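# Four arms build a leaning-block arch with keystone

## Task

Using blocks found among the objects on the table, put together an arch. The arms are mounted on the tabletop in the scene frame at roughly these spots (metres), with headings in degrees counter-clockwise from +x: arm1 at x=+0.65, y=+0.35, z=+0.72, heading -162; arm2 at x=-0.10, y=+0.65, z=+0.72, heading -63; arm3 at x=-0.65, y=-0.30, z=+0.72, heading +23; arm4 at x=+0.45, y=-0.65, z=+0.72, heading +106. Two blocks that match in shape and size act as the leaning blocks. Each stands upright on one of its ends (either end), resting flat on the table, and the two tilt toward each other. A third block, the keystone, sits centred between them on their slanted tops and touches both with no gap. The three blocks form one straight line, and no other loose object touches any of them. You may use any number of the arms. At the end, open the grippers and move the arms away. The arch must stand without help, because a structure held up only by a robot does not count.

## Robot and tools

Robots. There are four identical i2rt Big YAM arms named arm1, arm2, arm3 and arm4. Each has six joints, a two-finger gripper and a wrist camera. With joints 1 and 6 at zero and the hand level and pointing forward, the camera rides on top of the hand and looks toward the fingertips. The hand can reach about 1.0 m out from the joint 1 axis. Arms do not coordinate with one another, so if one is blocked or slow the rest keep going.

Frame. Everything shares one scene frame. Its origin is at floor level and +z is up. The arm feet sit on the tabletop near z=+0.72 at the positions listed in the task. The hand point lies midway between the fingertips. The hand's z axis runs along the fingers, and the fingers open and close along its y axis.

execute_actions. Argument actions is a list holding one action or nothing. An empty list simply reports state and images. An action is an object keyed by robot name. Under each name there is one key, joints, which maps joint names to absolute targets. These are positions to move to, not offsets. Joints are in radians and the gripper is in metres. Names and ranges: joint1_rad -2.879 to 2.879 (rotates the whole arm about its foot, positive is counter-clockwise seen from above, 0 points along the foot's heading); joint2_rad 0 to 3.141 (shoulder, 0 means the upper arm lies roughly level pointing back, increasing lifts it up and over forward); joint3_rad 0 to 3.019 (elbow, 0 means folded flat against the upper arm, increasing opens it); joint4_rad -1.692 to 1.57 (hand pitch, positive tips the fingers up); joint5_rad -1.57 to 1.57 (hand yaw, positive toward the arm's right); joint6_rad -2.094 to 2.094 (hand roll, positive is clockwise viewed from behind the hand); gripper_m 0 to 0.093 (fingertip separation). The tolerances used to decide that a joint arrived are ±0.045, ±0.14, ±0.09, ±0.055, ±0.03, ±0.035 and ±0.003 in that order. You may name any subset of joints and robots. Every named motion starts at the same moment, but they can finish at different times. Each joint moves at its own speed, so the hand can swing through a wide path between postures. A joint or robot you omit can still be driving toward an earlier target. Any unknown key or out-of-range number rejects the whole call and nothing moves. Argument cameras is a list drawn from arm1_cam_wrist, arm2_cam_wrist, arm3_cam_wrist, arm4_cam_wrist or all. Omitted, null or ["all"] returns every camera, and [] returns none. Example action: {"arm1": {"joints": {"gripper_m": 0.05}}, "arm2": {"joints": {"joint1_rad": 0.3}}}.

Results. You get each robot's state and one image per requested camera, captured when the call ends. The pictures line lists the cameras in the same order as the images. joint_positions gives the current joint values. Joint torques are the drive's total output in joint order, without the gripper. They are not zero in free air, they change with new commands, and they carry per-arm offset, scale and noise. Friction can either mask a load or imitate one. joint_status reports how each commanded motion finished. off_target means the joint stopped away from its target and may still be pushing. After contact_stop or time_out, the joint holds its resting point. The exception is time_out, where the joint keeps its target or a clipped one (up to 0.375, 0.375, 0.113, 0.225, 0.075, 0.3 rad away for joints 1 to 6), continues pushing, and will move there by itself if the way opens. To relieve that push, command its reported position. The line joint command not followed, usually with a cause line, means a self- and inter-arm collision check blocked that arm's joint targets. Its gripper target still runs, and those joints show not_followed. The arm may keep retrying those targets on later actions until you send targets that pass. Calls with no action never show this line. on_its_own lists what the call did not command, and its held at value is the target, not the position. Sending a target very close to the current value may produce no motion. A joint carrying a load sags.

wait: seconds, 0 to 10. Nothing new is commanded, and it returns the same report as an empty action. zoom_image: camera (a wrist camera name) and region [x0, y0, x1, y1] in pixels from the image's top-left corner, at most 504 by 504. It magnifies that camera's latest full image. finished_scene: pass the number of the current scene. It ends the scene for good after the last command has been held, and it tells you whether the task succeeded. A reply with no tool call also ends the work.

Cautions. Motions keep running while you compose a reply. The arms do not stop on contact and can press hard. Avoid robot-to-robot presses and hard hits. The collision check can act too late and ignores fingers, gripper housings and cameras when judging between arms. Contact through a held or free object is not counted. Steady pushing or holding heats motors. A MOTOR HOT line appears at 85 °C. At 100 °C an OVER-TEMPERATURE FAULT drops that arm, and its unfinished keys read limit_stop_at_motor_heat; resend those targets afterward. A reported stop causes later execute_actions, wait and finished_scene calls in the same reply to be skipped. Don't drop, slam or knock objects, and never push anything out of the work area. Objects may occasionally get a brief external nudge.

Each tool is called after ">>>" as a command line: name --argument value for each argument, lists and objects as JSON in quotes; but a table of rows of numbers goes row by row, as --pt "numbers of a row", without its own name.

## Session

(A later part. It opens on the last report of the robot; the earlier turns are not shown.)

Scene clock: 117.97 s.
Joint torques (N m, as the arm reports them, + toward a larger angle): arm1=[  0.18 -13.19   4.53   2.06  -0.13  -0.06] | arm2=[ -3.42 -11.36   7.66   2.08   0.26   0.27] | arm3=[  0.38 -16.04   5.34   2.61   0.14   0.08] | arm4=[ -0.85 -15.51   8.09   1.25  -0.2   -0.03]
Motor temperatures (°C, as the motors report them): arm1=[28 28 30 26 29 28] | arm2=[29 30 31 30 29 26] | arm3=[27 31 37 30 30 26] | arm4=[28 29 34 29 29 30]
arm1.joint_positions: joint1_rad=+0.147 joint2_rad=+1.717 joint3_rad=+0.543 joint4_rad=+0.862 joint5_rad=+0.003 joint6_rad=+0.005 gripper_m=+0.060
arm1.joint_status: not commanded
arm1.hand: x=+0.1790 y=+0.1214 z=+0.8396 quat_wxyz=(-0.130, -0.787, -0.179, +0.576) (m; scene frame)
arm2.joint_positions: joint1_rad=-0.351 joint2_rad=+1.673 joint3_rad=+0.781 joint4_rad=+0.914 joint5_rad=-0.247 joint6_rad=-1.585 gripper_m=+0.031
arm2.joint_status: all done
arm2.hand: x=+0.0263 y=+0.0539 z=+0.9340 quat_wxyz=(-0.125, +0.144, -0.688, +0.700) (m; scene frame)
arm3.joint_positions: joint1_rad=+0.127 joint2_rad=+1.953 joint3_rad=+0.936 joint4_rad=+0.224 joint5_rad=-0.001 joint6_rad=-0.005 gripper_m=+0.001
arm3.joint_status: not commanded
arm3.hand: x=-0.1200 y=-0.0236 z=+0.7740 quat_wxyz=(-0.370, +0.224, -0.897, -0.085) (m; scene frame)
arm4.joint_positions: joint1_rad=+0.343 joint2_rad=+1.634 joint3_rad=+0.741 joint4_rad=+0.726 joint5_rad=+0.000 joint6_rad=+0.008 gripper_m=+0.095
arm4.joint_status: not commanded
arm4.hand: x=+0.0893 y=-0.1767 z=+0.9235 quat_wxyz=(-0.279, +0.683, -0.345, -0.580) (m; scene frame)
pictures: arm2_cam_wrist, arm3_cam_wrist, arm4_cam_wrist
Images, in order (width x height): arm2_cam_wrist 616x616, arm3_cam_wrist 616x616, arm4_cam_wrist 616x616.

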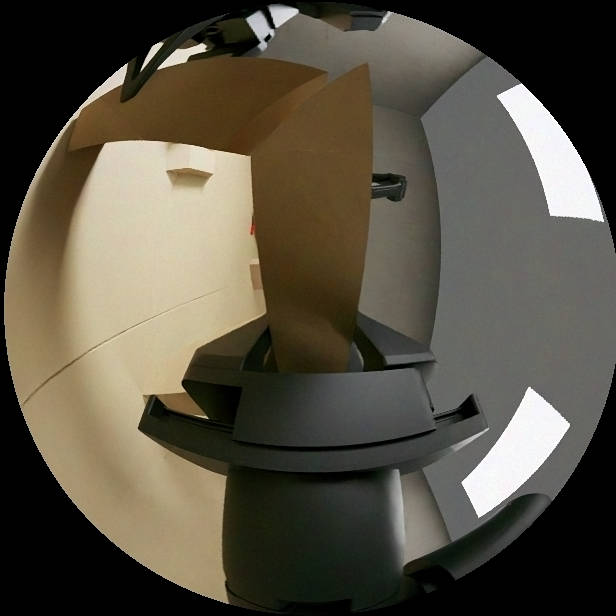

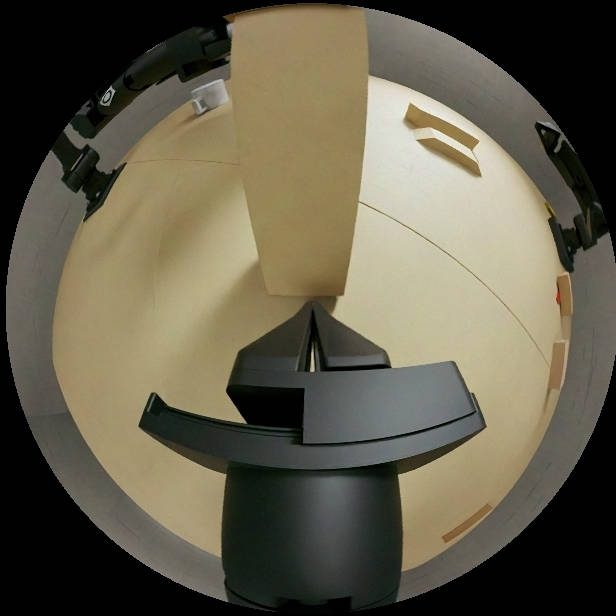

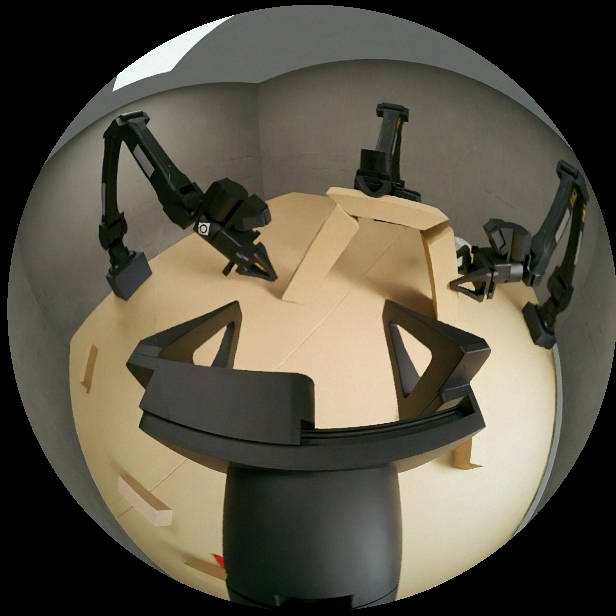

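>>> execute_actions --actions '[{"arm2":{"joints":{"joint1_rad":-0.345,"joint2_rad":1.68}},"arm1":{"joints":{"gripper_m":0.09}}}]' --cameras '["arm4_cam_wrist","arm2_cam_wrist","arm1_cam_wrist"]'

>>> zoom_image --camera "arm4_cam_wrist" --region '[260, 170, 500, 330]'

Scene clock: 118.80 s.
Joint torques (N m, as the arm reports them, + toward a larger angle): arm1=[  0.16 -13.09   4.98   2.11  -0.11  -0.06] | arm2=[ -1.13 -14.51   7.62   2.06  -0.01   0.24] | arm3=[  1.2  -16.58   5.52   2.47   0.09   0.06] | arm4=[ -1.23 -15.31   8.12   1.31  -0.21  -0.04]
Motor temperatures (°C, as the motors report them): arm1=[28 28 30 26 29 28] | arm2=[29 30 31 30 29 26] | arm3=[27 31 37 30 30 26] | arm4=[28 29 34 29 29 30]
arm1.joint_positions: joint1_rad=+0.147 joint2_rad=+1.717 joint3_rad=+0.537 joint4_rad=+0.862 joint5_rad=+0.003 joint6_rad=+0.005 gripper_m=+0.090
arm1.joint_status: all done
arm1.hand: x=+0.1811 y=+0.1224 z=+0.8376 quat_wxyz=(-0.130, -0.788, -0.180, +0.574) (m; scene frame)
arm2.joint_positions: joint1_rad=-0.348 joint2_rad=+1.673 joint3_rad=+0.781 joint4_rad=+0.914 joint5_rad=-0.241 joint6_rad=-1.583 gripper_m=+0.031
arm2.joint_status: all done
arm2.hand: x=+0.0269 y=+0.0538 z=+0.9342 quat_wxyz=(-0.124, +0.142, -0.688, +0.701) (m; scene frame)
arm3.joint_positions: joint1_rad=+0.127 joint2_rad=+1.953 joint3_rad=+0.936 joint4_rad=+0.224 joint5_rad=-0.001 joint6_rad=-0.005 gripper_m=+0.001
arm3.joint_status: not commanded
arm3.hand: x=-0.1200 y=-0.0236 z=+0.7740 quat_wxyz=(-0.370, +0.224, -0.897, -0.085) (m; scene frame)
arm4.joint_positions: joint1_rad=+0.343 joint2_rad=+1.634 joint3_rad=+0.741 joint4_rad=+0.726 joint5_rad=+0.000 joint6_rad=+0.008 gripper_m=+0.095
arm4.joint_status: not commanded
arm4.hand: x=+0.0893 y=-0.1767 z=+0.9235 quat_wxyz=(-0.279, +0.683, -0.345, -0.580) (m; scene frame)
pictures: arm1_cam_wrist, arm2_cam_wrist, arm4_cam_wrist
Images, in order (width x height): arm1_cam_wrist 616x616, arm2_cam_wrist 616x616, arm4_cam_wrist 616x616.

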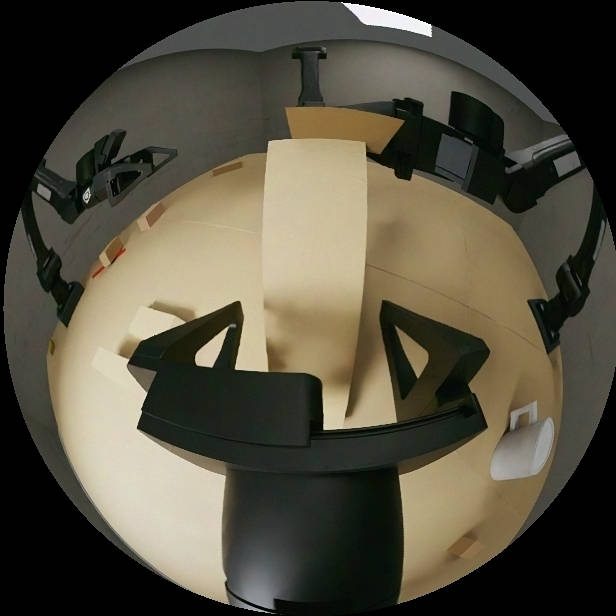

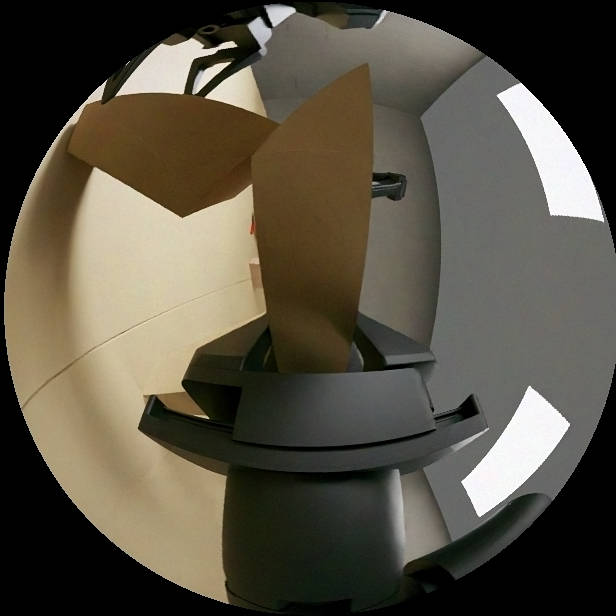

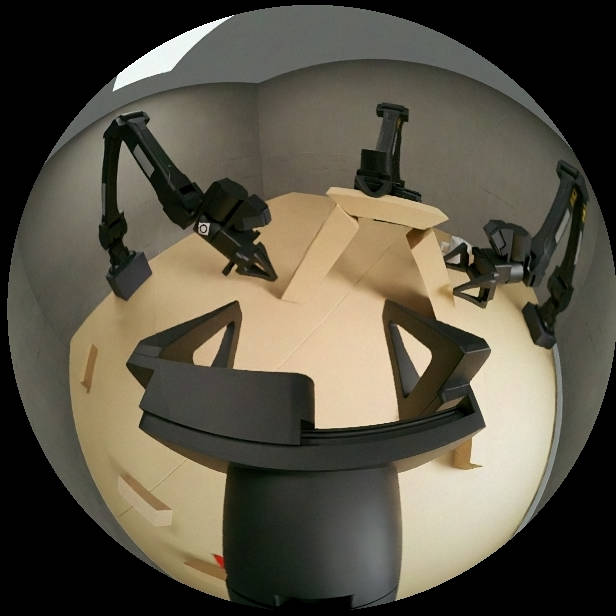

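Region (260, 170, 500, 330) of arm4_cam_wrist's 616x616 image, scaled by 2.100, with more detail than that image has.

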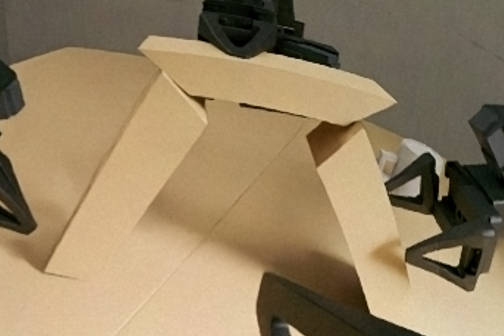

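>>> execute_actions --actions '[{"arm1":{"joints":{"joint3_rad":0.61,"joint4_rad":0.80}}}]' --cameras '[]'

>>> execute_actions --actions '[{"arm1":{"joints":{"gripper_m":0.05}}}]' --cameras '["arm4_cam_wrist","arm1_cam_wrist"]'

>>> zoom_image --camera "arm4_cam_wrist" --region '[260, 170, 500, 330]'

Scene clock: 120.57 s.
Joint torques (N m, as the arm reports them, + toward a larger angle): arm1=[  0.1  -13.61   7.82   0.77  -0.11  -0.06] | arm2=[ -1.2  -14.5    7.63   2.09  -0.01   0.24] | arm3=[  0.52 -16.98   5.55   2.53   0.09   0.06] | arm4=[ -1.28 -15.3    8.1    1.35  -0.2   -0.02]
Motor temperatures (°C, as the motors report them): arm1=[28 28 30 26 29 28] | arm2=[29 30 31 30 29 26] | arm3=[27 31 37 30 30 26] | arm4=[28 29 34 29 29 30]
arm1.joint_positions: joint1_rad=+0.147 joint2_rad=+1.717 joint3_rad=+0.587 joint4_rad=+0.812 joint5_rad=+0.003 joint6_rad=+0.005 gripper_m=+0.090
arm1.joint_status: all done
arm1.hand: x=+0.1657 y=+0.1149 z=+0.8453 quat_wxyz=(-0.130, -0.788, -0.180, +0.574) (m; scene frame)
arm2.joint_positions: joint1_rad=-0.348 joint2_rad=+1.673 joint3_rad=+0.781 joint4_rad=+0.914 joint5_rad=-0.241 joint6_rad=-1.583 gripper_m=+0.031
arm2.joint_status: not commanded
arm2.hand: x=+0.0269 y=+0.0538 z=+0.9342 quat_wxyz=(-0.124, +0.142, -0.688, +0.701) (m; scene frame)
arm3.joint_positions: joint1_rad=+0.127 joint2_rad=+1.953 joint3_rad=+0.936 joint4_rad=+0.224 joint5_rad=-0.001 joint6_rad=-0.005 gripper_m=+0.001
arm3.joint_status: not commanded
arm3.hand: x=-0.1200 y=-0.0236 z=+0.7740 quat_wxyz=(-0.370, +0.224, -0.897, -0.085) (m; scene frame)
arm4.joint_positions: joint1_rad=+0.343 joint2_rad=+1.634 joint3_rad=+0.741 joint4_rad=+0.726 joint5_rad=+0.000 joint6_rad=+0.008 gripper_m=+0.095
arm4.joint_status: not commanded
arm4.hand: x=+0.0893 y=-0.1767 z=+0.9235 quat_wxyz=(-0.279, +0.683, -0.345, -0.580) (m; scene frame)
pictures: none
No camera images: the call's "cameras" was empty. Leave "cameras" out to get every camera's image.

Scene clock: 121.17 s.
Joint torques (N m, as the arm reports them, + toward a larger angle): arm1=[  0.17 -13.55   7.84   0.85  -0.12  -0.05] | arm2=[ -1.17 -14.48   7.64   2.1   -0.02   0.24] | arm3=[  0.63 -16.8    5.72   2.57   0.15   0.11] | arm4=[ -1.59 -15.3    8.17   1.42  -0.23  -0.01]
Motor temperatures (°C, as the motors report them): arm1=[28 28 30 26 29 28] | arm2=[29 30 31 30 29 26] | arm3=[27 31 37 30 30 26] | arm4=[28 29 34 29 29 30]
arm1.joint_positions: joint1_rad=+0.147 joint2_rad=+1.717 joint3_rad=+0.587 joint4_rad=+0.812 joint5_rad=+0.003 joint6_rad=+0.005 gripper_m=+0.060
arm1.joint_status: gripper_m off_target (ended at +0.060, target +0.050)
arm1.hand: x=+0.1657 y=+0.1149 z=+0.8451 quat_wxyz=(-0.130, -0.788, -0.180, +0.574) (m; scene frame)
arm2.joint_positions: joint1_rad=-0.348 joint2_rad=+1.673 joint3_rad=+0.781 joint4_rad=+0.914 joint5_rad=-0.241 joint6_rad=-1.583 gripper_m=+0.031
arm2.joint_status: not commanded
arm2.hand: x=+0.0269 y=+0.0538 z=+0.9342 quat_wxyz=(-0.124, +0.142, -0.688, +0.701) (m; scene frame)
arm3.joint_positions: joint1_rad=+0.127 joint2_rad=+1.953 joint3_rad=+0.936 joint4_rad=+0.224 joint5_rad=-0.001 joint6_rad=-0.005 gripper_m=+0.001
arm3.joint_status: not commanded
arm3.hand: x=-0.1200 y=-0.0236 z=+0.7740 quat_wxyz=(-0.370, +0.224, -0.897, -0.085) (m; scene frame)
arm4.joint_positions: joint1_rad=+0.343 joint2_rad=+1.634 joint3_rad=+0.741 joint4_rad=+0.726 joint5_rad=+0.000 joint6_rad=+0.008 gripper_m=+0.095
arm4.joint_status: not commanded
arm4.hand: x=+0.0893 y=-0.1767 z=+0.9235 quat_wxyz=(-0.279, +0.683, -0.345, -0.580) (m; scene frame)
pictures: arm1_cam_wrist, arm4_cam_wrist
Images, in order (width x height): arm1_cam_wrist 616x616, arm4_cam_wrist 616x616.

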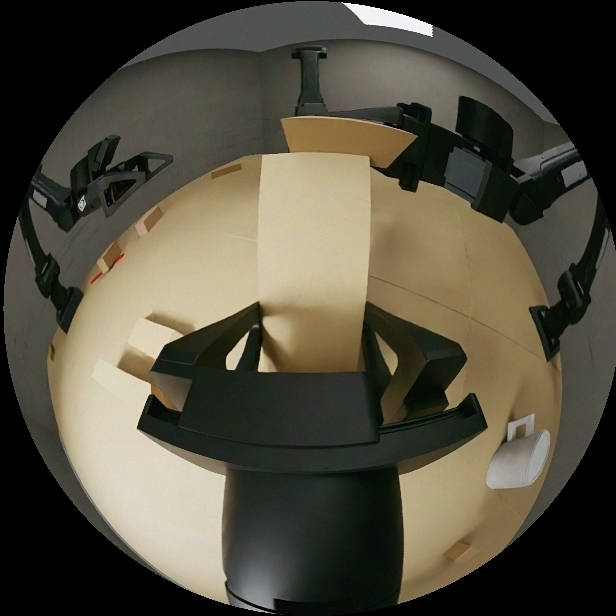

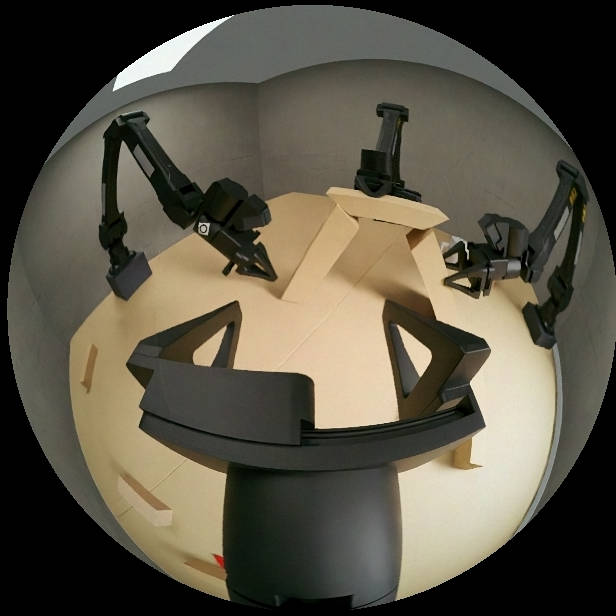

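Region (260, 170, 500, 330) of arm4_cam_wrist's 616x616 image, scaled by 2.100, with more detail than that image has.

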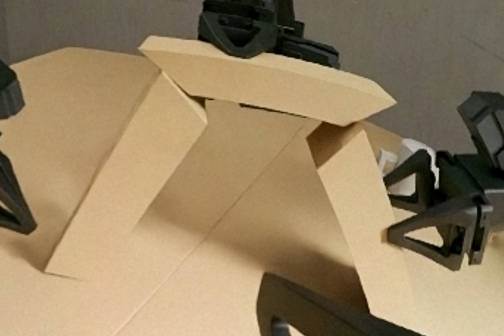

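>>> execute_actions --actions '[{"arm1":{"joints":{"joint3_rad":0.545,"joint2_rad":1.76,"joint4_rad":0.98}}}]' --cameras '["arm4_cam_wrist","arm2_cam_wrist"]'

>>> zoom_image --camera "arm4_cam_wrist" --region '[260, 170, 500, 330]'

Scene clock: 122.37 s.
Joint torques (N m, as the arm reports them, + toward a larger angle): arm1=[  0.13 -10.62   4.95   2.57  -0.1   -0.07] | arm2=[ -1.4  -14.51   7.61   2.07   0.06   0.25] | arm3=[  0.75 -16.9    5.49   2.55   0.02   0.04] | arm4=[ -1.33 -15.35   8.15   1.39  -0.17  -0.03]
Motor temperatures (°C, as the motors report them): arm1=[28 28 30 26 29 28] | arm2=[29 30 31 30 29 26] | arm3=[27 31 37 30 30 26] | arm4=[28 29 34 29 29 30]
arm1.joint_positions: joint1_rad=+0.147 joint2_rad=+1.746 joint3_rad=+0.546 joint4_rad=+0.950 joint5_rad=+0.002 joint6_rad=+0.005 gripper_m=+0.060
arm1.joint_status: all done
arm1.hand: x=+0.1741 y=+0.1189 z=+0.8468 quat_wxyz=(-0.136, -0.768, -0.175, +0.600) (m; scene frame)
arm2.joint_positions: joint1_rad=-0.348 joint2_rad=+1.673 joint3_rad=+0.781 joint4_rad=+0.914 joint5_rad=-0.243 joint6_rad=-1.583 gripper_m=+0.031
arm2.joint_status: not commanded
arm2.hand: x=+0.0276 y=+0.0540 z=+0.9342 quat_wxyz=(-0.125, +0.143, -0.688, +0.701) (m; scene frame)
arm3.joint_positions: joint1_rad=+0.127 joint2_rad=+1.953 joint3_rad=+0.936 joint4_rad=+0.224 joint5_rad=-0.001 joint6_rad=-0.005 gripper_m=+0.001
arm3.joint_status: not commanded
arm3.hand: x=-0.1200 y=-0.0236 z=+0.7740 quat_wxyz=(-0.370, +0.224, -0.897, -0.085) (m; scene frame)
arm4.joint_positions: joint1_rad=+0.343 joint2_rad=+1.634 joint3_rad=+0.741 joint4_rad=+0.726 joint5_rad=+0.000 joint6_rad=+0.008 gripper_m=+0.095
arm4.joint_status: not commanded
arm4.hand: x=+0.0893 y=-0.1767 z=+0.9235 quat_wxyz=(-0.279, +0.683, -0.345, -0.580) (m; scene frame)
pictures: arm2_cam_wrist, arm4_cam_wrist
Images, in order (width x height): arm2_cam_wrist 616x616, arm4_cam_wrist 616x616.

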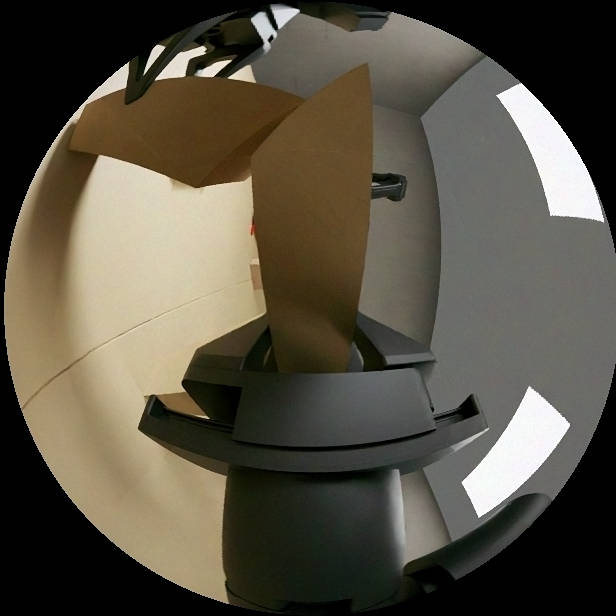

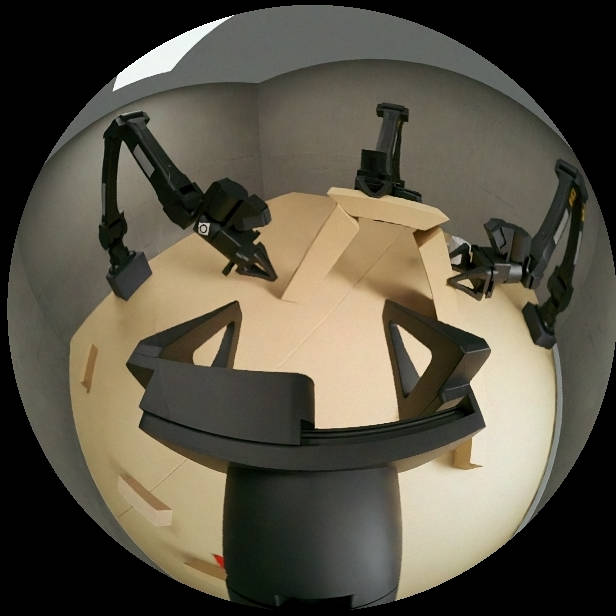

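Region (260, 170, 500, 330) of arm4_cam_wrist's 616x616 image, scaled by 2.100, with more detail than that image has.

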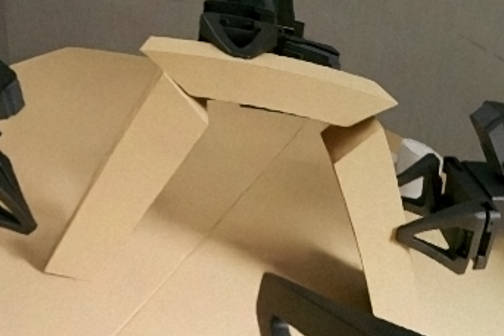

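>>> execute_actions --actions '[{"arm1":{"joints":{"joint3_rad":0.50,"joint2_rad":1.78,"joint4_rad":1.10}}}]' --cameras '["arm4_cam_wrist","arm2_cam_wrist"]'

>>> zoom_image --camera "arm4_cam_wrist" --region '[260, 170, 500, 330]'

Scene clock: 123.53 s.
Joint torques (N m, as the arm reports them, + toward a larger angle): arm1=[  0.12 -10.45   4.4    2.63  -0.09  -0.04] | arm2=[ -1.28 -14.41   7.57   2.1    0.05   0.23] | arm3=[  0.73 -16.32   5.45   2.54   0.12   0.05] | arm4=[ -0.59 -15.34   8.16   1.31  -0.18  -0.02]
Motor temperatures (°C, as the motors report them): arm1=[28 28 30 26 29 28] | arm2=[29 30 31 30 29 26] | arm3=[27 31 36 30 30 26] | arm4=[28 29 34 29 29 30]
arm1.joint_positions: joint1_rad=+0.147 joint2_rad=+1.769 joint3_rad=+0.501 joint4_rad=+1.069 joint5_rad=+0.002 joint6_rad=+0.002 gripper_m=+0.060
arm1.joint_status: all done
arm1.hand: x=+0.1862 y=+0.1247 z=+0.8476 quat_wxyz=(-0.140, -0.752, -0.173, +0.620) (m; scene frame)
arm2.joint_positions: joint1_rad=-0.348 joint2_rad=+1.673 joint3_rad=+0.781 joint4_rad=+0.914 joint5_rad=-0.243 joint6_rad=-1.583 gripper_m=+0.031
arm2.joint_status: not commanded
arm2.hand: x=+0.0276 y=+0.0540 z=+0.9342 quat_wxyz=(-0.125, +0.143, -0.688, +0.701) (m; scene frame)
arm3.joint_positions: joint1_rad=+0.127 joint2_rad=+1.953 joint3_rad=+0.936 joint4_rad=+0.224 joint5_rad=-0.001 joint6_rad=-0.005 gripper_m=+0.001
arm3.joint_status: not commanded
arm3.hand: x=-0.1200 y=-0.0236 z=+0.7740 quat_wxyz=(-0.370, +0.224, -0.897, -0.085) (m; scene frame)
arm4.joint_positions: joint1_rad=+0.343 joint2_rad=+1.634 joint3_rad=+0.741 joint4_rad=+0.726 joint5_rad=+0.000 joint6_rad=+0.008 gripper_m=+0.095
arm4.joint_status: not commanded
arm4.hand: x=+0.0893 y=-0.1767 z=+0.9235 quat_wxyz=(-0.279, +0.683, -0.345, -0.580) (m; scene frame)
pictures: arm2_cam_wrist, arm4_cam_wrist
Images, in order (width x height): arm2_cam_wrist 616x616, arm4_cam_wrist 616x616.

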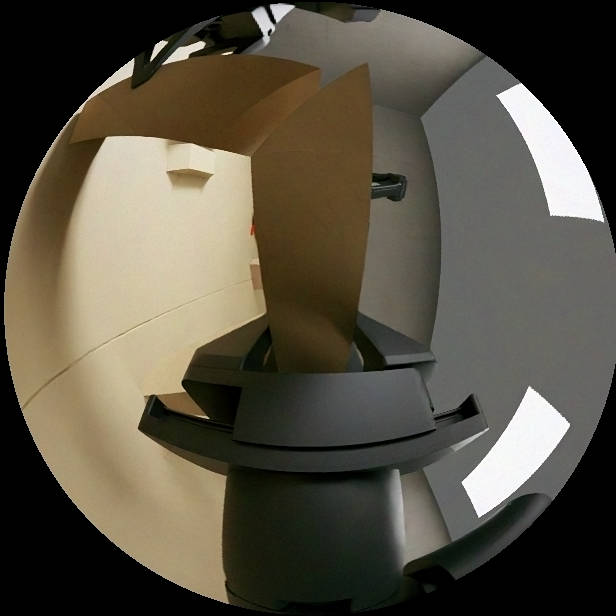

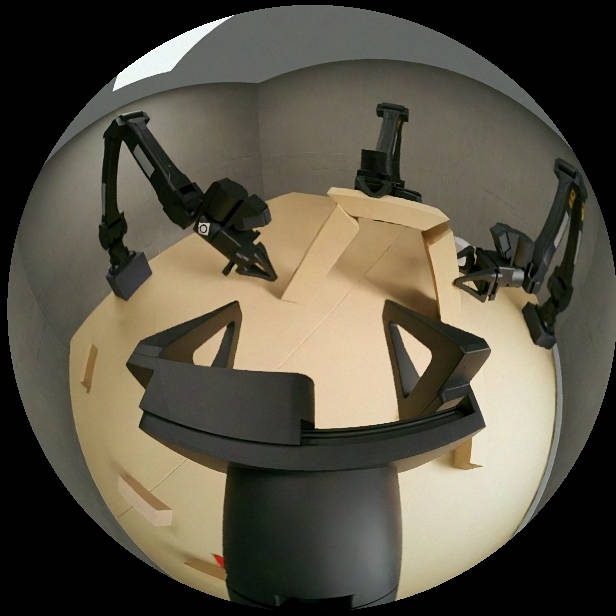

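Region (260, 170, 500, 330) of arm4_cam_wrist's 616x616 image, scaled by 2.100, with more detail than that image has.

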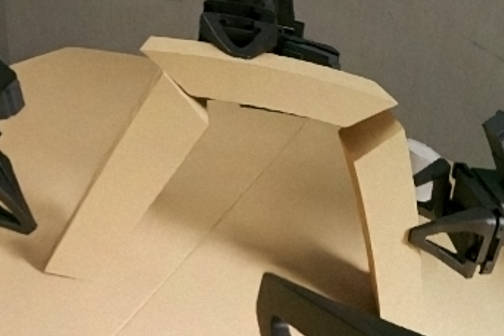

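>>> execute_actions --actions '[{"arm1":{"joints":{"joint3_rad":0.475,"joint4_rad":1.13}}}]' --cameras '[]'

>>> execute_actions --actions '[{"arm2":{"joints":{"joint2_rad":1.725,"joint6_rad":-1.56}}}]' --cameras '["arm4_cam_wrist","arm2_cam_wrist"]'

>>> zoom_image --camera "arm4_cam_wrist" --region '[260, 170, 500, 330]'

Scene clock: 124.53 s.
Joint torques (N m, as the arm reports them, + toward a larger angle): arm1=[  0.07 -10.19   4.04   2.47  -0.1   -0.03] | arm2=[ -1.44 -14.58   7.61   2.07   0.05   0.25] | arm3=[  0.53 -17.28   5.57   2.5    0.09   0.06] | arm4=[ -1.06 -15.19   8.08   1.31  -0.18  -0.05]
Motor temperatures (°C, as the motors report them): arm1=[28 28 30 26 29 28] | arm2=[29 30 31 30 29 26] | arm3=[27 31 36 30 30 26] | arm4=[28 29 34 29 29 30]
arm1.joint_positions: joint1_rad=+0.147 joint2_rad=+1.769 joint3_rad=+0.477 joint4_rad=+1.103 joint5_rad=+0.002 joint6_rad=+0.002 gripper_m=+0.060
arm1.joint_status: all done
arm1.hand: x=+0.1934 y=+0.1282 z=+0.8476 quat_wxyz=(-0.140, -0.749, -0.172, +0.624) (m; scene frame)
arm2.joint_positions: joint1_rad=-0.348 joint2_rad=+1.673 joint3_rad=+0.781 joint4_rad=+0.914 joint5_rad=-0.243 joint6_rad=-1.583 gripper_m=+0.031
arm2.joint_status: not commanded
arm2.hand: x=+0.0276 y=+0.0540 z=+0.9342 quat_wxyz=(-0.125, +0.143, -0.688, +0.701) (m; scene frame)
arm3.joint_positions: joint1_rad=+0.127 joint2_rad=+1.953 joint3_rad=+0.936 joint4_rad=+0.224 joint5_rad=-0.001 joint6_rad=-0.005 gripper_m=+0.001
arm3.joint_status: not commanded
arm3.hand: x=-0.1200 y=-0.0236 z=+0.7740 quat_wxyz=(-0.370, +0.224, -0.897, -0.085) (m; scene frame)
arm4.joint_positions: joint1_rad=+0.343 joint2_rad=+1.634 joint3_rad=+0.741 joint4_rad=+0.726 joint5_rad=+0.000 joint6_rad=+0.008 gripper_m=+0.095
arm4.joint_status: not commanded
arm4.hand: x=+0.0893 y=-0.1767 z=+0.9235 quat_wxyz=(-0.279, +0.683, -0.345, -0.580) (m; scene frame)
pictures: none
No camera images: the call's "cameras" was empty. Leave "cameras" out to get every camera's image.

Scene clock: 125.07 s.
Joint torques (N m, as the arm reports them, + toward a larger angle): arm1=[  0.11 -10.2    4.04   2.45  -0.1   -0.03] | arm2=[ -1.55 -10.69   7.63   2.06   0.11   0.36] | arm3=[  0.37 -16.55   5.66   2.69   0.09   0.04] | arm4=[ -0.88 -15.18   8.13   1.44  -0.18  -0.06]
Motor temperatures (°C, as the motors report them): arm1=[28 28 30 26 29 28] | arm2=[29 30 31 30 29 26] | arm3=[27 31 36 30 30 26] | arm4=[28 29 34 29 29 30]
arm1.joint_positions: joint1_rad=+0.147 joint2_rad=+1.769 joint3_rad=+0.477 joint4_rad=+1.103 joint5_rad=+0.002 joint6_rad=+0.002 gripper_m=+0.060
arm1.joint_status: not commanded
arm1.hand: x=+0.1934 y=+0.1282 z=+0.8476 quat_wxyz=(-0.140, -0.749, -0.172, +0.624) (m; scene frame)
arm2.joint_positions: joint1_rad=-0.345 joint2_rad=+1.675 joint3_rad=+0.781 joint4_rad=+0.914 joint5_rad=-0.244 joint6_rad=-1.583 gripper_m=+0.031
arm2.joint_status: all done
arm2.hand: x=+0.0297 y=+0.0543 z=+0.9328 quat_wxyz=(-0.127, +0.145, -0.688, +0.700) (m; scene frame)
arm3.joint_positions: joint1_rad=+0.127 joint2_rad=+1.953 joint3_rad=+0.936 joint4_rad=+0.224 joint5_rad=-0.001 joint6_rad=-0.005 gripper_m=+0.001
arm3.joint_status: not commanded
arm3.hand: x=-0.1200 y=-0.0236 z=+0.7740 quat_wxyz=(-0.370, +0.224, -0.897, -0.085) (m; scene frame)
arm4.joint_positions: joint1_rad=+0.343 joint2_rad=+1.634 joint3_rad=+0.741 joint4_rad=+0.726 joint5_rad=+0.000 joint6_rad=+0.008 gripper_m=+0.095
arm4.joint_status: not commanded
arm4.hand: x=+0.0893 y=-0.1767 z=+0.9235 quat_wxyz=(-0.279, +0.683, -0.345, -0.580) (m; scene frame)
pictures: arm2_cam_wrist, arm4_cam_wrist
Images, in order (width x height): arm2_cam_wrist 616x616, arm4_cam_wrist 616x616.

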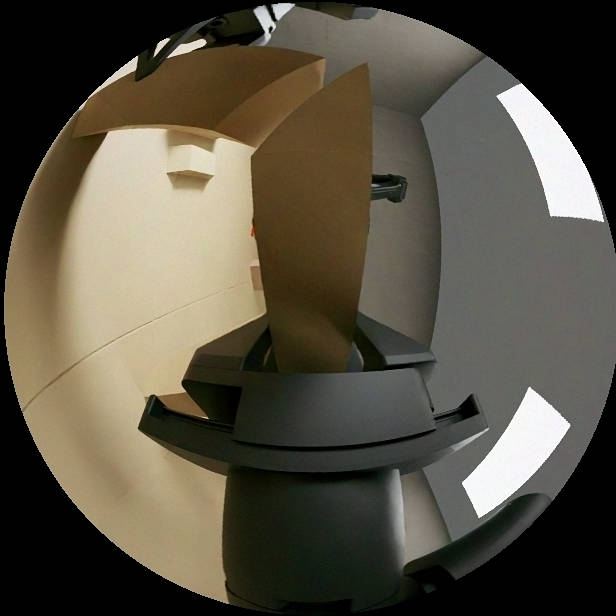

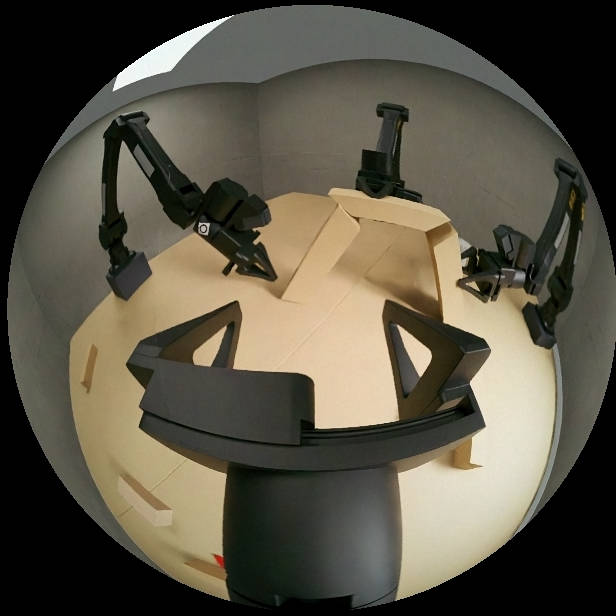

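Region (260, 170, 500, 330) of arm4_cam_wrist's 616x616 image, scaled by 2.100, with more detail than that image has.

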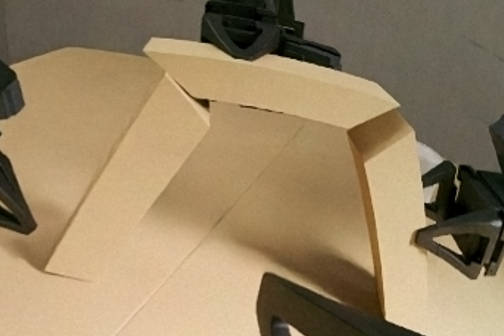

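>>> execute_actions --actions '[{"arm2":{"joints":{"joint1_rad":-0.32,"joint2_rad":1.73,"joint6_rad":-1.55}}}]' --cameras '["arm4_cam_wrist","arm2_cam_wrist","arm3_cam_wrist"]'

>>> zoom_image --camera "arm4_cam_wrist" --region '[260, 170, 500, 330]'

Scene clock: 126.17 s.
Joint torques (N m, as the arm reports them, + toward a larger angle): arm1=[  0.2  -10.09   4.14   2.44  -0.04  -0.01] | arm2=[ -1.98 -12.62   7.45   2.07  -0.03   0.02] | arm3=[  0.53 -16.15   5.83   2.04   0.09  -0.05] | arm4=[ -1.1  -15.34   8.11   1.39  -0.2   -0.01]
Motor temperatures (°C, as the motors report them): arm1=[28 28 30 26 29 28] | arm2=[29 30 31 30 29 26] | arm3=[27 31 36 30 30 26] | arm4=[28 29 34 29 29 30]
arm1.joint_positions: joint1_rad=+0.147 joint2_rad=+1.769 joint3_rad=+0.477 joint4_rad=+1.104 joint5_rad=+0.001 joint6_rad=-0.001 gripper_m=+0.060
arm1.joint_status: not commanded
arm1.hand: x=+0.1937 y=+0.1281 z=+0.8477 quat_wxyz=(-0.140, -0.748, -0.174, +0.625) (m; scene frame)
arm2.joint_positions: joint1_rad=-0.318 joint2_rad=+1.698 joint3_rad=+0.781 joint4_rad=+0.915 joint5_rad=-0.241 joint6_rad=-1.544 gripper_m=+0.031
arm2.joint_status: all done
arm2.hand: x=+0.0452 y=+0.0562 z=+0.9191 quat_wxyz=(-0.149, +0.139, -0.697, +0.687) (m; scene frame)
arm3.joint_positions: joint1_rad=+0.127 joint2_rad=+1.938 joint3_rad=+0.936 joint4_rad=+0.234 joint5_rad=-0.001 joint6_rad=-0.005 gripper_m=+0.001
arm3.joint_status: not commanded
arm3.hand: x=-0.1164 y=-0.0217 z=+0.7842 quat_wxyz=(-0.381, +0.223, -0.893, -0.088) (m; scene frame)
arm4.joint_positions: joint1_rad=+0.343 joint2_rad=+1.634 joint3_rad=+0.741 joint4_rad=+0.726 joint5_rad=+0.000 joint6_rad=+0.008 gripper_m=+0.095
arm4.joint_status: not commanded
arm4.hand: x=+0.0893 y=-0.1767 z=+0.9235 quat_wxyz=(-0.279, +0.683, -0.345, -0.580) (m; scene frame)
pictures: arm2_cam_wrist, arm3_cam_wrist, arm4_cam_wrist
Images, in order (width x height): arm2_cam_wrist 616x616, arm3_cam_wrist 616x616, arm4_cam_wrist 616x616.

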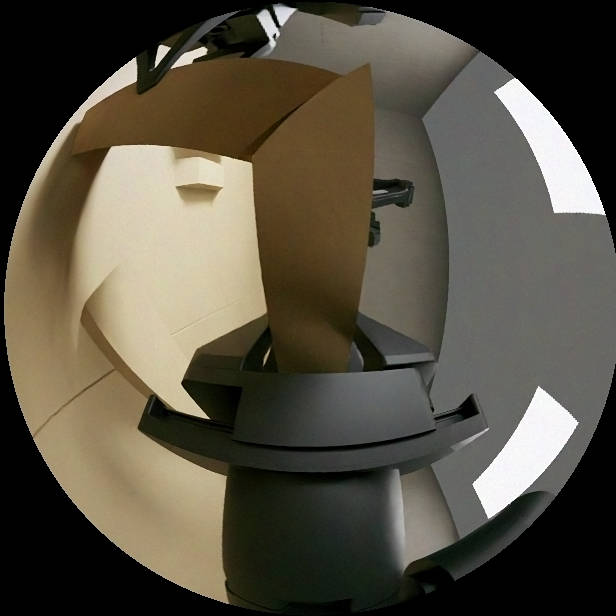

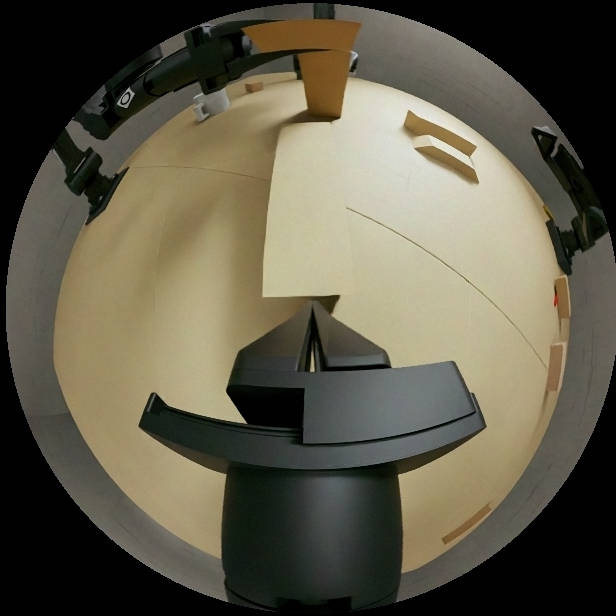

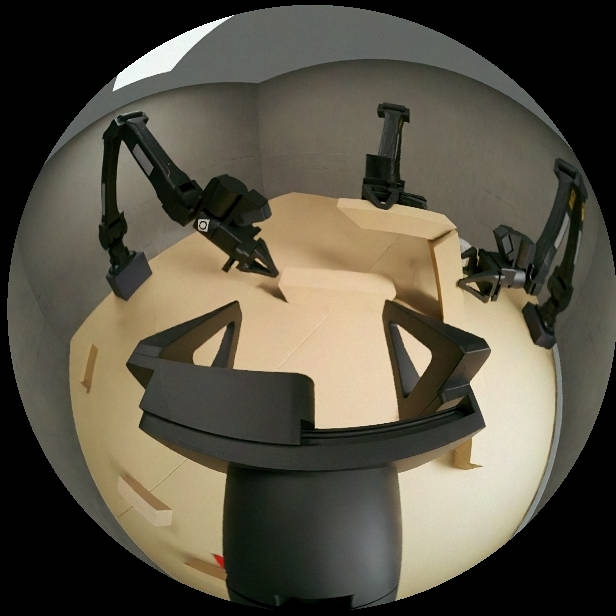

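Region (260, 170, 500, 330) of arm4_cam_wrist's 616x616 image, scaled by 2.100, with more detail than that image has.

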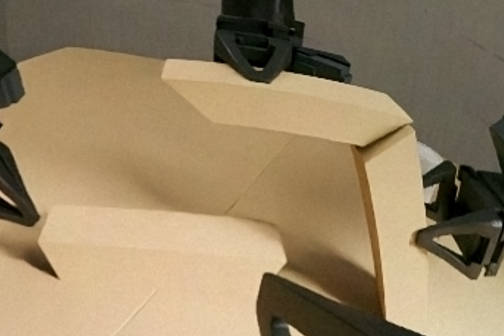

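>>> execute_actions --actions '[{"arm2":{"joints":{"joint2_rad":1.57,"joint4_rad":0.80,"joint1_rad":-0.318}},"arm3":{"joints":{"joint2_rad":1.75,"gripper_m":0.09}}}]' --cameras '[]'

>>> execute_actions --actions '[{"arm2":{"joints":{"joint2_rad":1.30,"joint3_rad":0.55,"joint4_rad":0.75}},"arm3":{"joints":{"joint2_rad":1.9,"joint3_rad":1.6,"joint4_rad":-1.1}}}]'

Scene clock: 128.43 s.
Joint torques (N m, as the arm reports them, + toward a larger angle): arm1=[  0.   -10.3    4.12   2.43  -0.04   0.  ] | arm2=[ -1.69 -15.88   8.82   2.24  -0.18   0.01] | arm3=[  0.76 -13.4    7.87   2.49   0.06   0.08] | arm4=[ -1.59 -15.41   8.06   1.39  -0.19  -0.04]
Motor temperatures (°C, as the motors report them): arm1=[28 28 30 26 29 28] | arm2=[29 30 31 30 29 26] | arm3=[27 31 36 30 30 26] | arm4=[28 29 34 29 29 30]
arm1.joint_positions: joint1_rad=+0.147 joint2_rad=+1.769 joint3_rad=+0.477 joint4_rad=+1.104 joint5_rad=+0.001 joint6_rad=-0.001 gripper_m=+0.060
arm1.joint_status: not commanded
arm1.hand: x=+0.1937 y=+0.1281 z=+0.8477 quat_wxyz=(-0.140, -0.748, -0.174, +0.625) (m; scene frame)
arm2.joint_positions: joint1_rad=-0.318 joint2_rad=+1.586 joint3_rad=+0.772 joint4_rad=+0.800 joint5_rad=-0.237 joint6_rad=-1.543 gripper_m=+0.031
arm2.joint_status: all done
arm2.hand: x=+0.0429 y=+0.0674 z=+0.9529 quat_wxyz=(-0.148, +0.137, -0.702, +0.684) (m; scene frame)
arm3.joint_positions: joint1_rad=+0.127 joint2_rad=+1.739 joint3_rad=+0.929 joint4_rad=+0.234 joint5_rad=-0.001 joint6_rad=-0.005 gripper_m=+0.090
arm3.joint_status: all done
arm3.hand: x=-0.1010 y=-0.0124 z=+0.8995 quat_wxyz=(-0.465, +0.213, -0.852, -0.109) (m; scene frame)
arm4.joint_positions: joint1_rad=+0.343 joint2_rad=+1.634 joint3_rad=+0.741 joint4_rad=+0.726 joint5_rad=+0.000 joint6_rad=+0.008 gripper_m=+0.095
arm4.joint_status: not commanded
arm4.hand: x=+0.0893 y=-0.1767 z=+0.9235 quat_wxyz=(-0.279, +0.683, -0.345, -0.580) (m; scene frame)
pictures: none
No camera images: the call's "cameras" was empty. Leave "cameras" out to get every camera's image.

Scene clock: 130.13 s.
Joint torques (N m, as the arm reports them, + toward a larger angle): arm1=[  0.16 -10.21   4.13   2.45  -0.04  -0.01] | arm2=[-1.65 -9.92  9.34  2.42 -0.17  0.03] | arm3=[  0.72 -17.47  12.62  -0.52   0.12   0.06] | arm4=[ -1.1  -15.03   8.11   1.31  -0.22  -0.03]
Motor temperatures (°C, as the motors report them): arm1=[28 28 30 26 29 28] | arm2=[29 30 31 30 29 26] | arm3=[27 31 37 30 30 26] | arm4=[28 29 34 29 29 30]
arm1.joint_positions: joint1_rad=+0.147 joint2_rad=+1.769 joint3_rad=+0.477 joint4_rad=+1.104 joint5_rad=+0.001 joint6_rad=-0.001 gripper_m=+0.060
arm1.joint_status: not commanded
arm1.hand: x=+0.1937 y=+0.1281 z=+0.8477 quat_wxyz=(-0.140, -0.748, -0.174, +0.625) (m; scene frame)
arm2.joint_positions: joint1_rad=-0.318 joint2_rad=+1.305 joint3_rad=+0.540 joint4_rad=+0.747 joint5_rad=-0.238 joint6_rad=-1.544 gripper_m=+0.031
arm2.joint_status: all done
arm2.hand: x=+0.0273 y=+0.1601 z=+0.9711 quat_wxyz=(-0.148, +0.137, -0.703, +0.682) (m; scene frame)
arm3.joint_positions: joint1_rad=+0.127 joint2_rad=+1.902 joint3_rad=+1.558 joint4_rad=-1.083 joint5_rad=-0.001 joint6_rad=-0.005 gripper_m=+0.090
arm3.joint_status: all done
arm3.hand: x=-0.1168 y=-0.0205 z=+0.9117 quat_wxyz=(-0.072, +0.240, -0.968, -0.013) (m; scene frame)
arm4.joint_positions: joint1_rad=+0.343 joint2_rad=+1.634 joint3_rad=+0.741 joint4_rad=+0.726 joint5_rad=+0.000 joint6_rad=+0.008 gripper_m=+0.095
arm4.joint_status: not commanded
arm4.hand: x=+0.0893 y=-0.1767 z=+0.9235 quat_wxyz=(-0.279, +0.683, -0.345, -0.580) (m; scene frame)
pictures: arm1_cam_wrist, arm2_cam_wrist, arm3_cam_wrist, arm4_cam_wrist
Images, in order (width x height): arm1_cam_wrist 616x616, arm2_cam_wrist 616x616, arm3_cam_wrist 616x616, arm4_cam_wrist 616x616.

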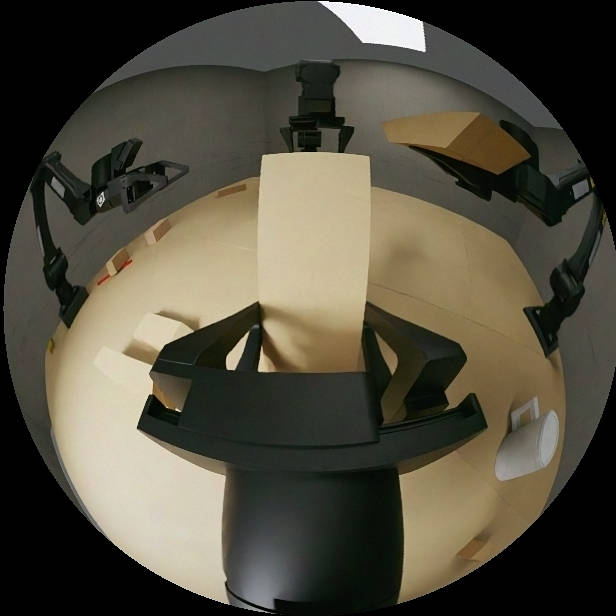

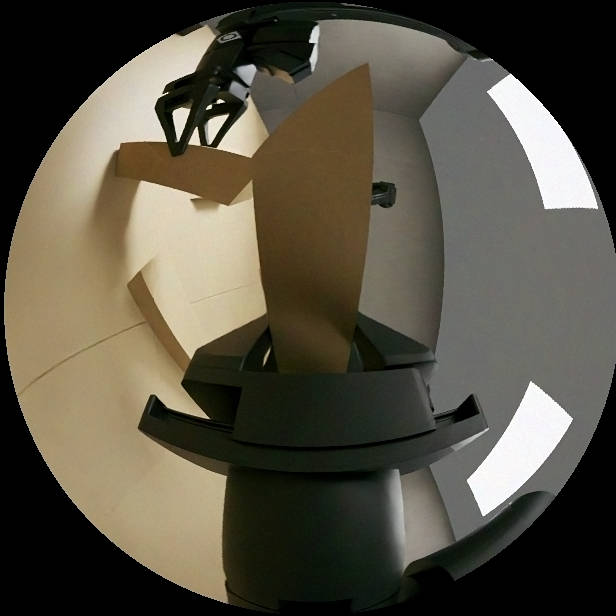

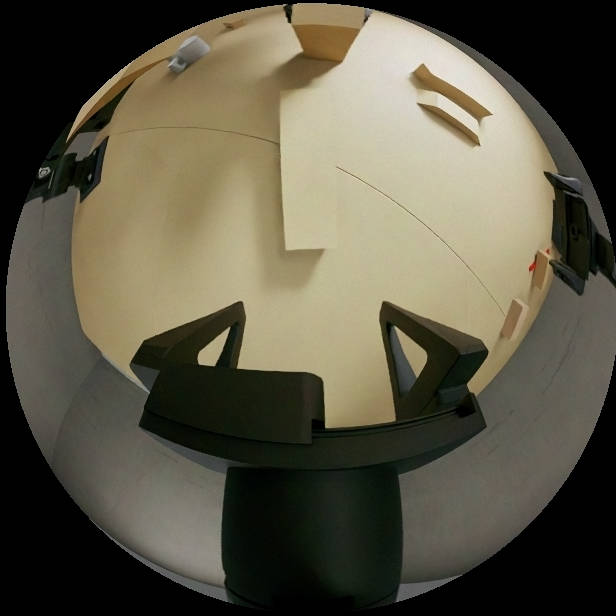

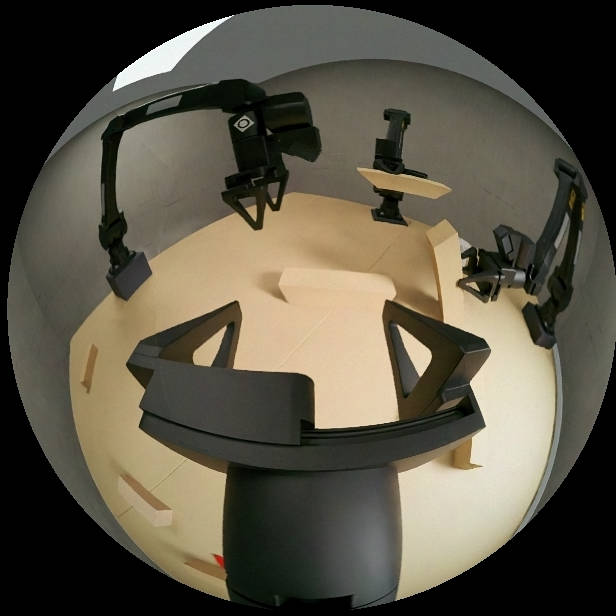

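>>> execute_actions --actions '[{"arm3":{"joints":{"joint2_rad":2.25,"joint3_rad":1.99,"joint4_rad":-1.18}}}]' --cameras '["arm3_cam_wrist","arm4_cam_wrist"]'

Scene clock: 131.67 s.
Joint torques (N m, as the arm reports them, + toward a larger angle): arm1=[  0.12 -10.28   4.13   2.46  -0.04   0.  ] | arm2=[-1.59 -9.83  9.32  2.41 -0.17  0.03] | arm3=[  0.05 -21.11  13.47  -0.27   0.07   0.03] | arm4=[ -1.29 -15.03   8.14   1.21  -0.2    0.  ]
Motor temperatures (°C, as the motors report them): arm1=[28 28 30 26 29 28] | arm2=[29 30 31 30 29 26] | arm3=[27 32 37 30 30 26] | arm4=[28 29 34 29 29 30]
arm1.joint_positions: joint1_rad=+0.147 joint2_rad=+1.769 joint3_rad=+0.477 joint4_rad=+1.104 joint5_rad=+0.001 joint6_rad=-0.001 gripper_m=+0.060
arm1.joint_status: not commanded
arm1.hand: x=+0.1937 y=+0.1281 z=+0.8477 quat_wxyz=(-0.140, -0.748, -0.174, +0.625) (m; scene frame)
arm2.joint_positions: joint1_rad=-0.318 joint2_rad=+1.305 joint3_rad=+0.540 joint4_rad=+0.747 joint5_rad=-0.238 joint6_rad=-1.544 gripper_m=+0.031
arm2.joint_status: not commanded
arm2.hand: x=+0.0273 y=+0.1601 z=+0.9711 quat_wxyz=(-0.148, +0.137, -0.703, +0.682) (m; scene frame)
arm3.joint_positions: joint1_rad=+0.127 joint2_rad=+2.257 joint3_rad=+1.938 joint4_rad=-1.165 joint5_rad=-0.001 joint6_rad=-0.005 gripper_m=+0.090
arm3.joint_status: all done
arm3.hand: x=-0.0328 y=+0.0224 z=+0.8333 quat_wxyz=(-0.044, +0.240, -0.970, -0.006) (m; scene frame)
arm4.joint_positions: joint1_rad=+0.343 joint2_rad=+1.634 joint3_rad=+0.741 joint4_rad=+0.726 joint5_rad=+0.000 joint6_rad=+0.008 gripper_m=+0.095
arm4.joint_status: not commanded
arm4.hand: x=+0.0893 y=-0.1767 z=+0.9235 quat_wxyz=(-0.279, +0.683, -0.345, -0.580) (m; scene frame)
pictures: arm3_cam_wrist, arm4_cam_wrist
Images, in order (width x height): arm3_cam_wrist 616x616, arm4_cam_wrist 616x616.

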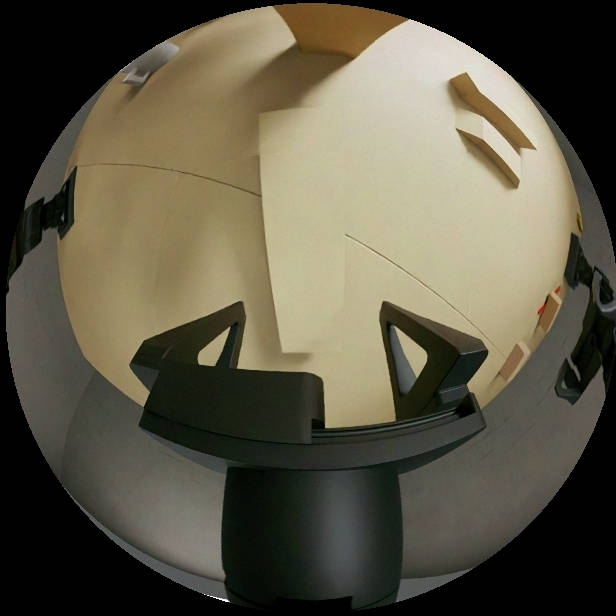

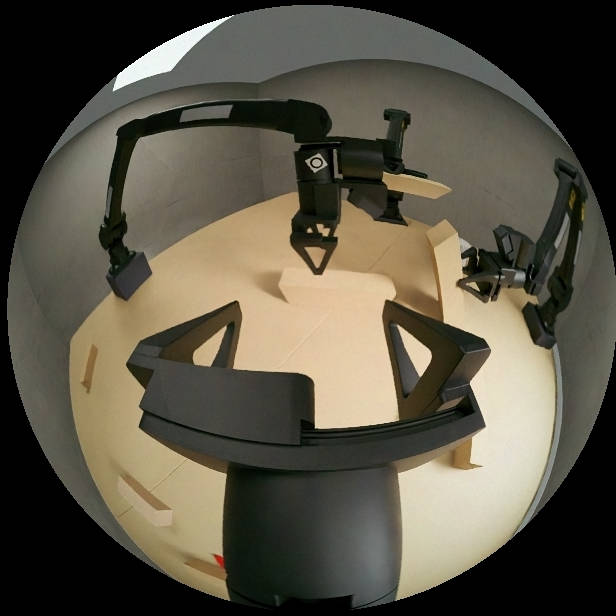

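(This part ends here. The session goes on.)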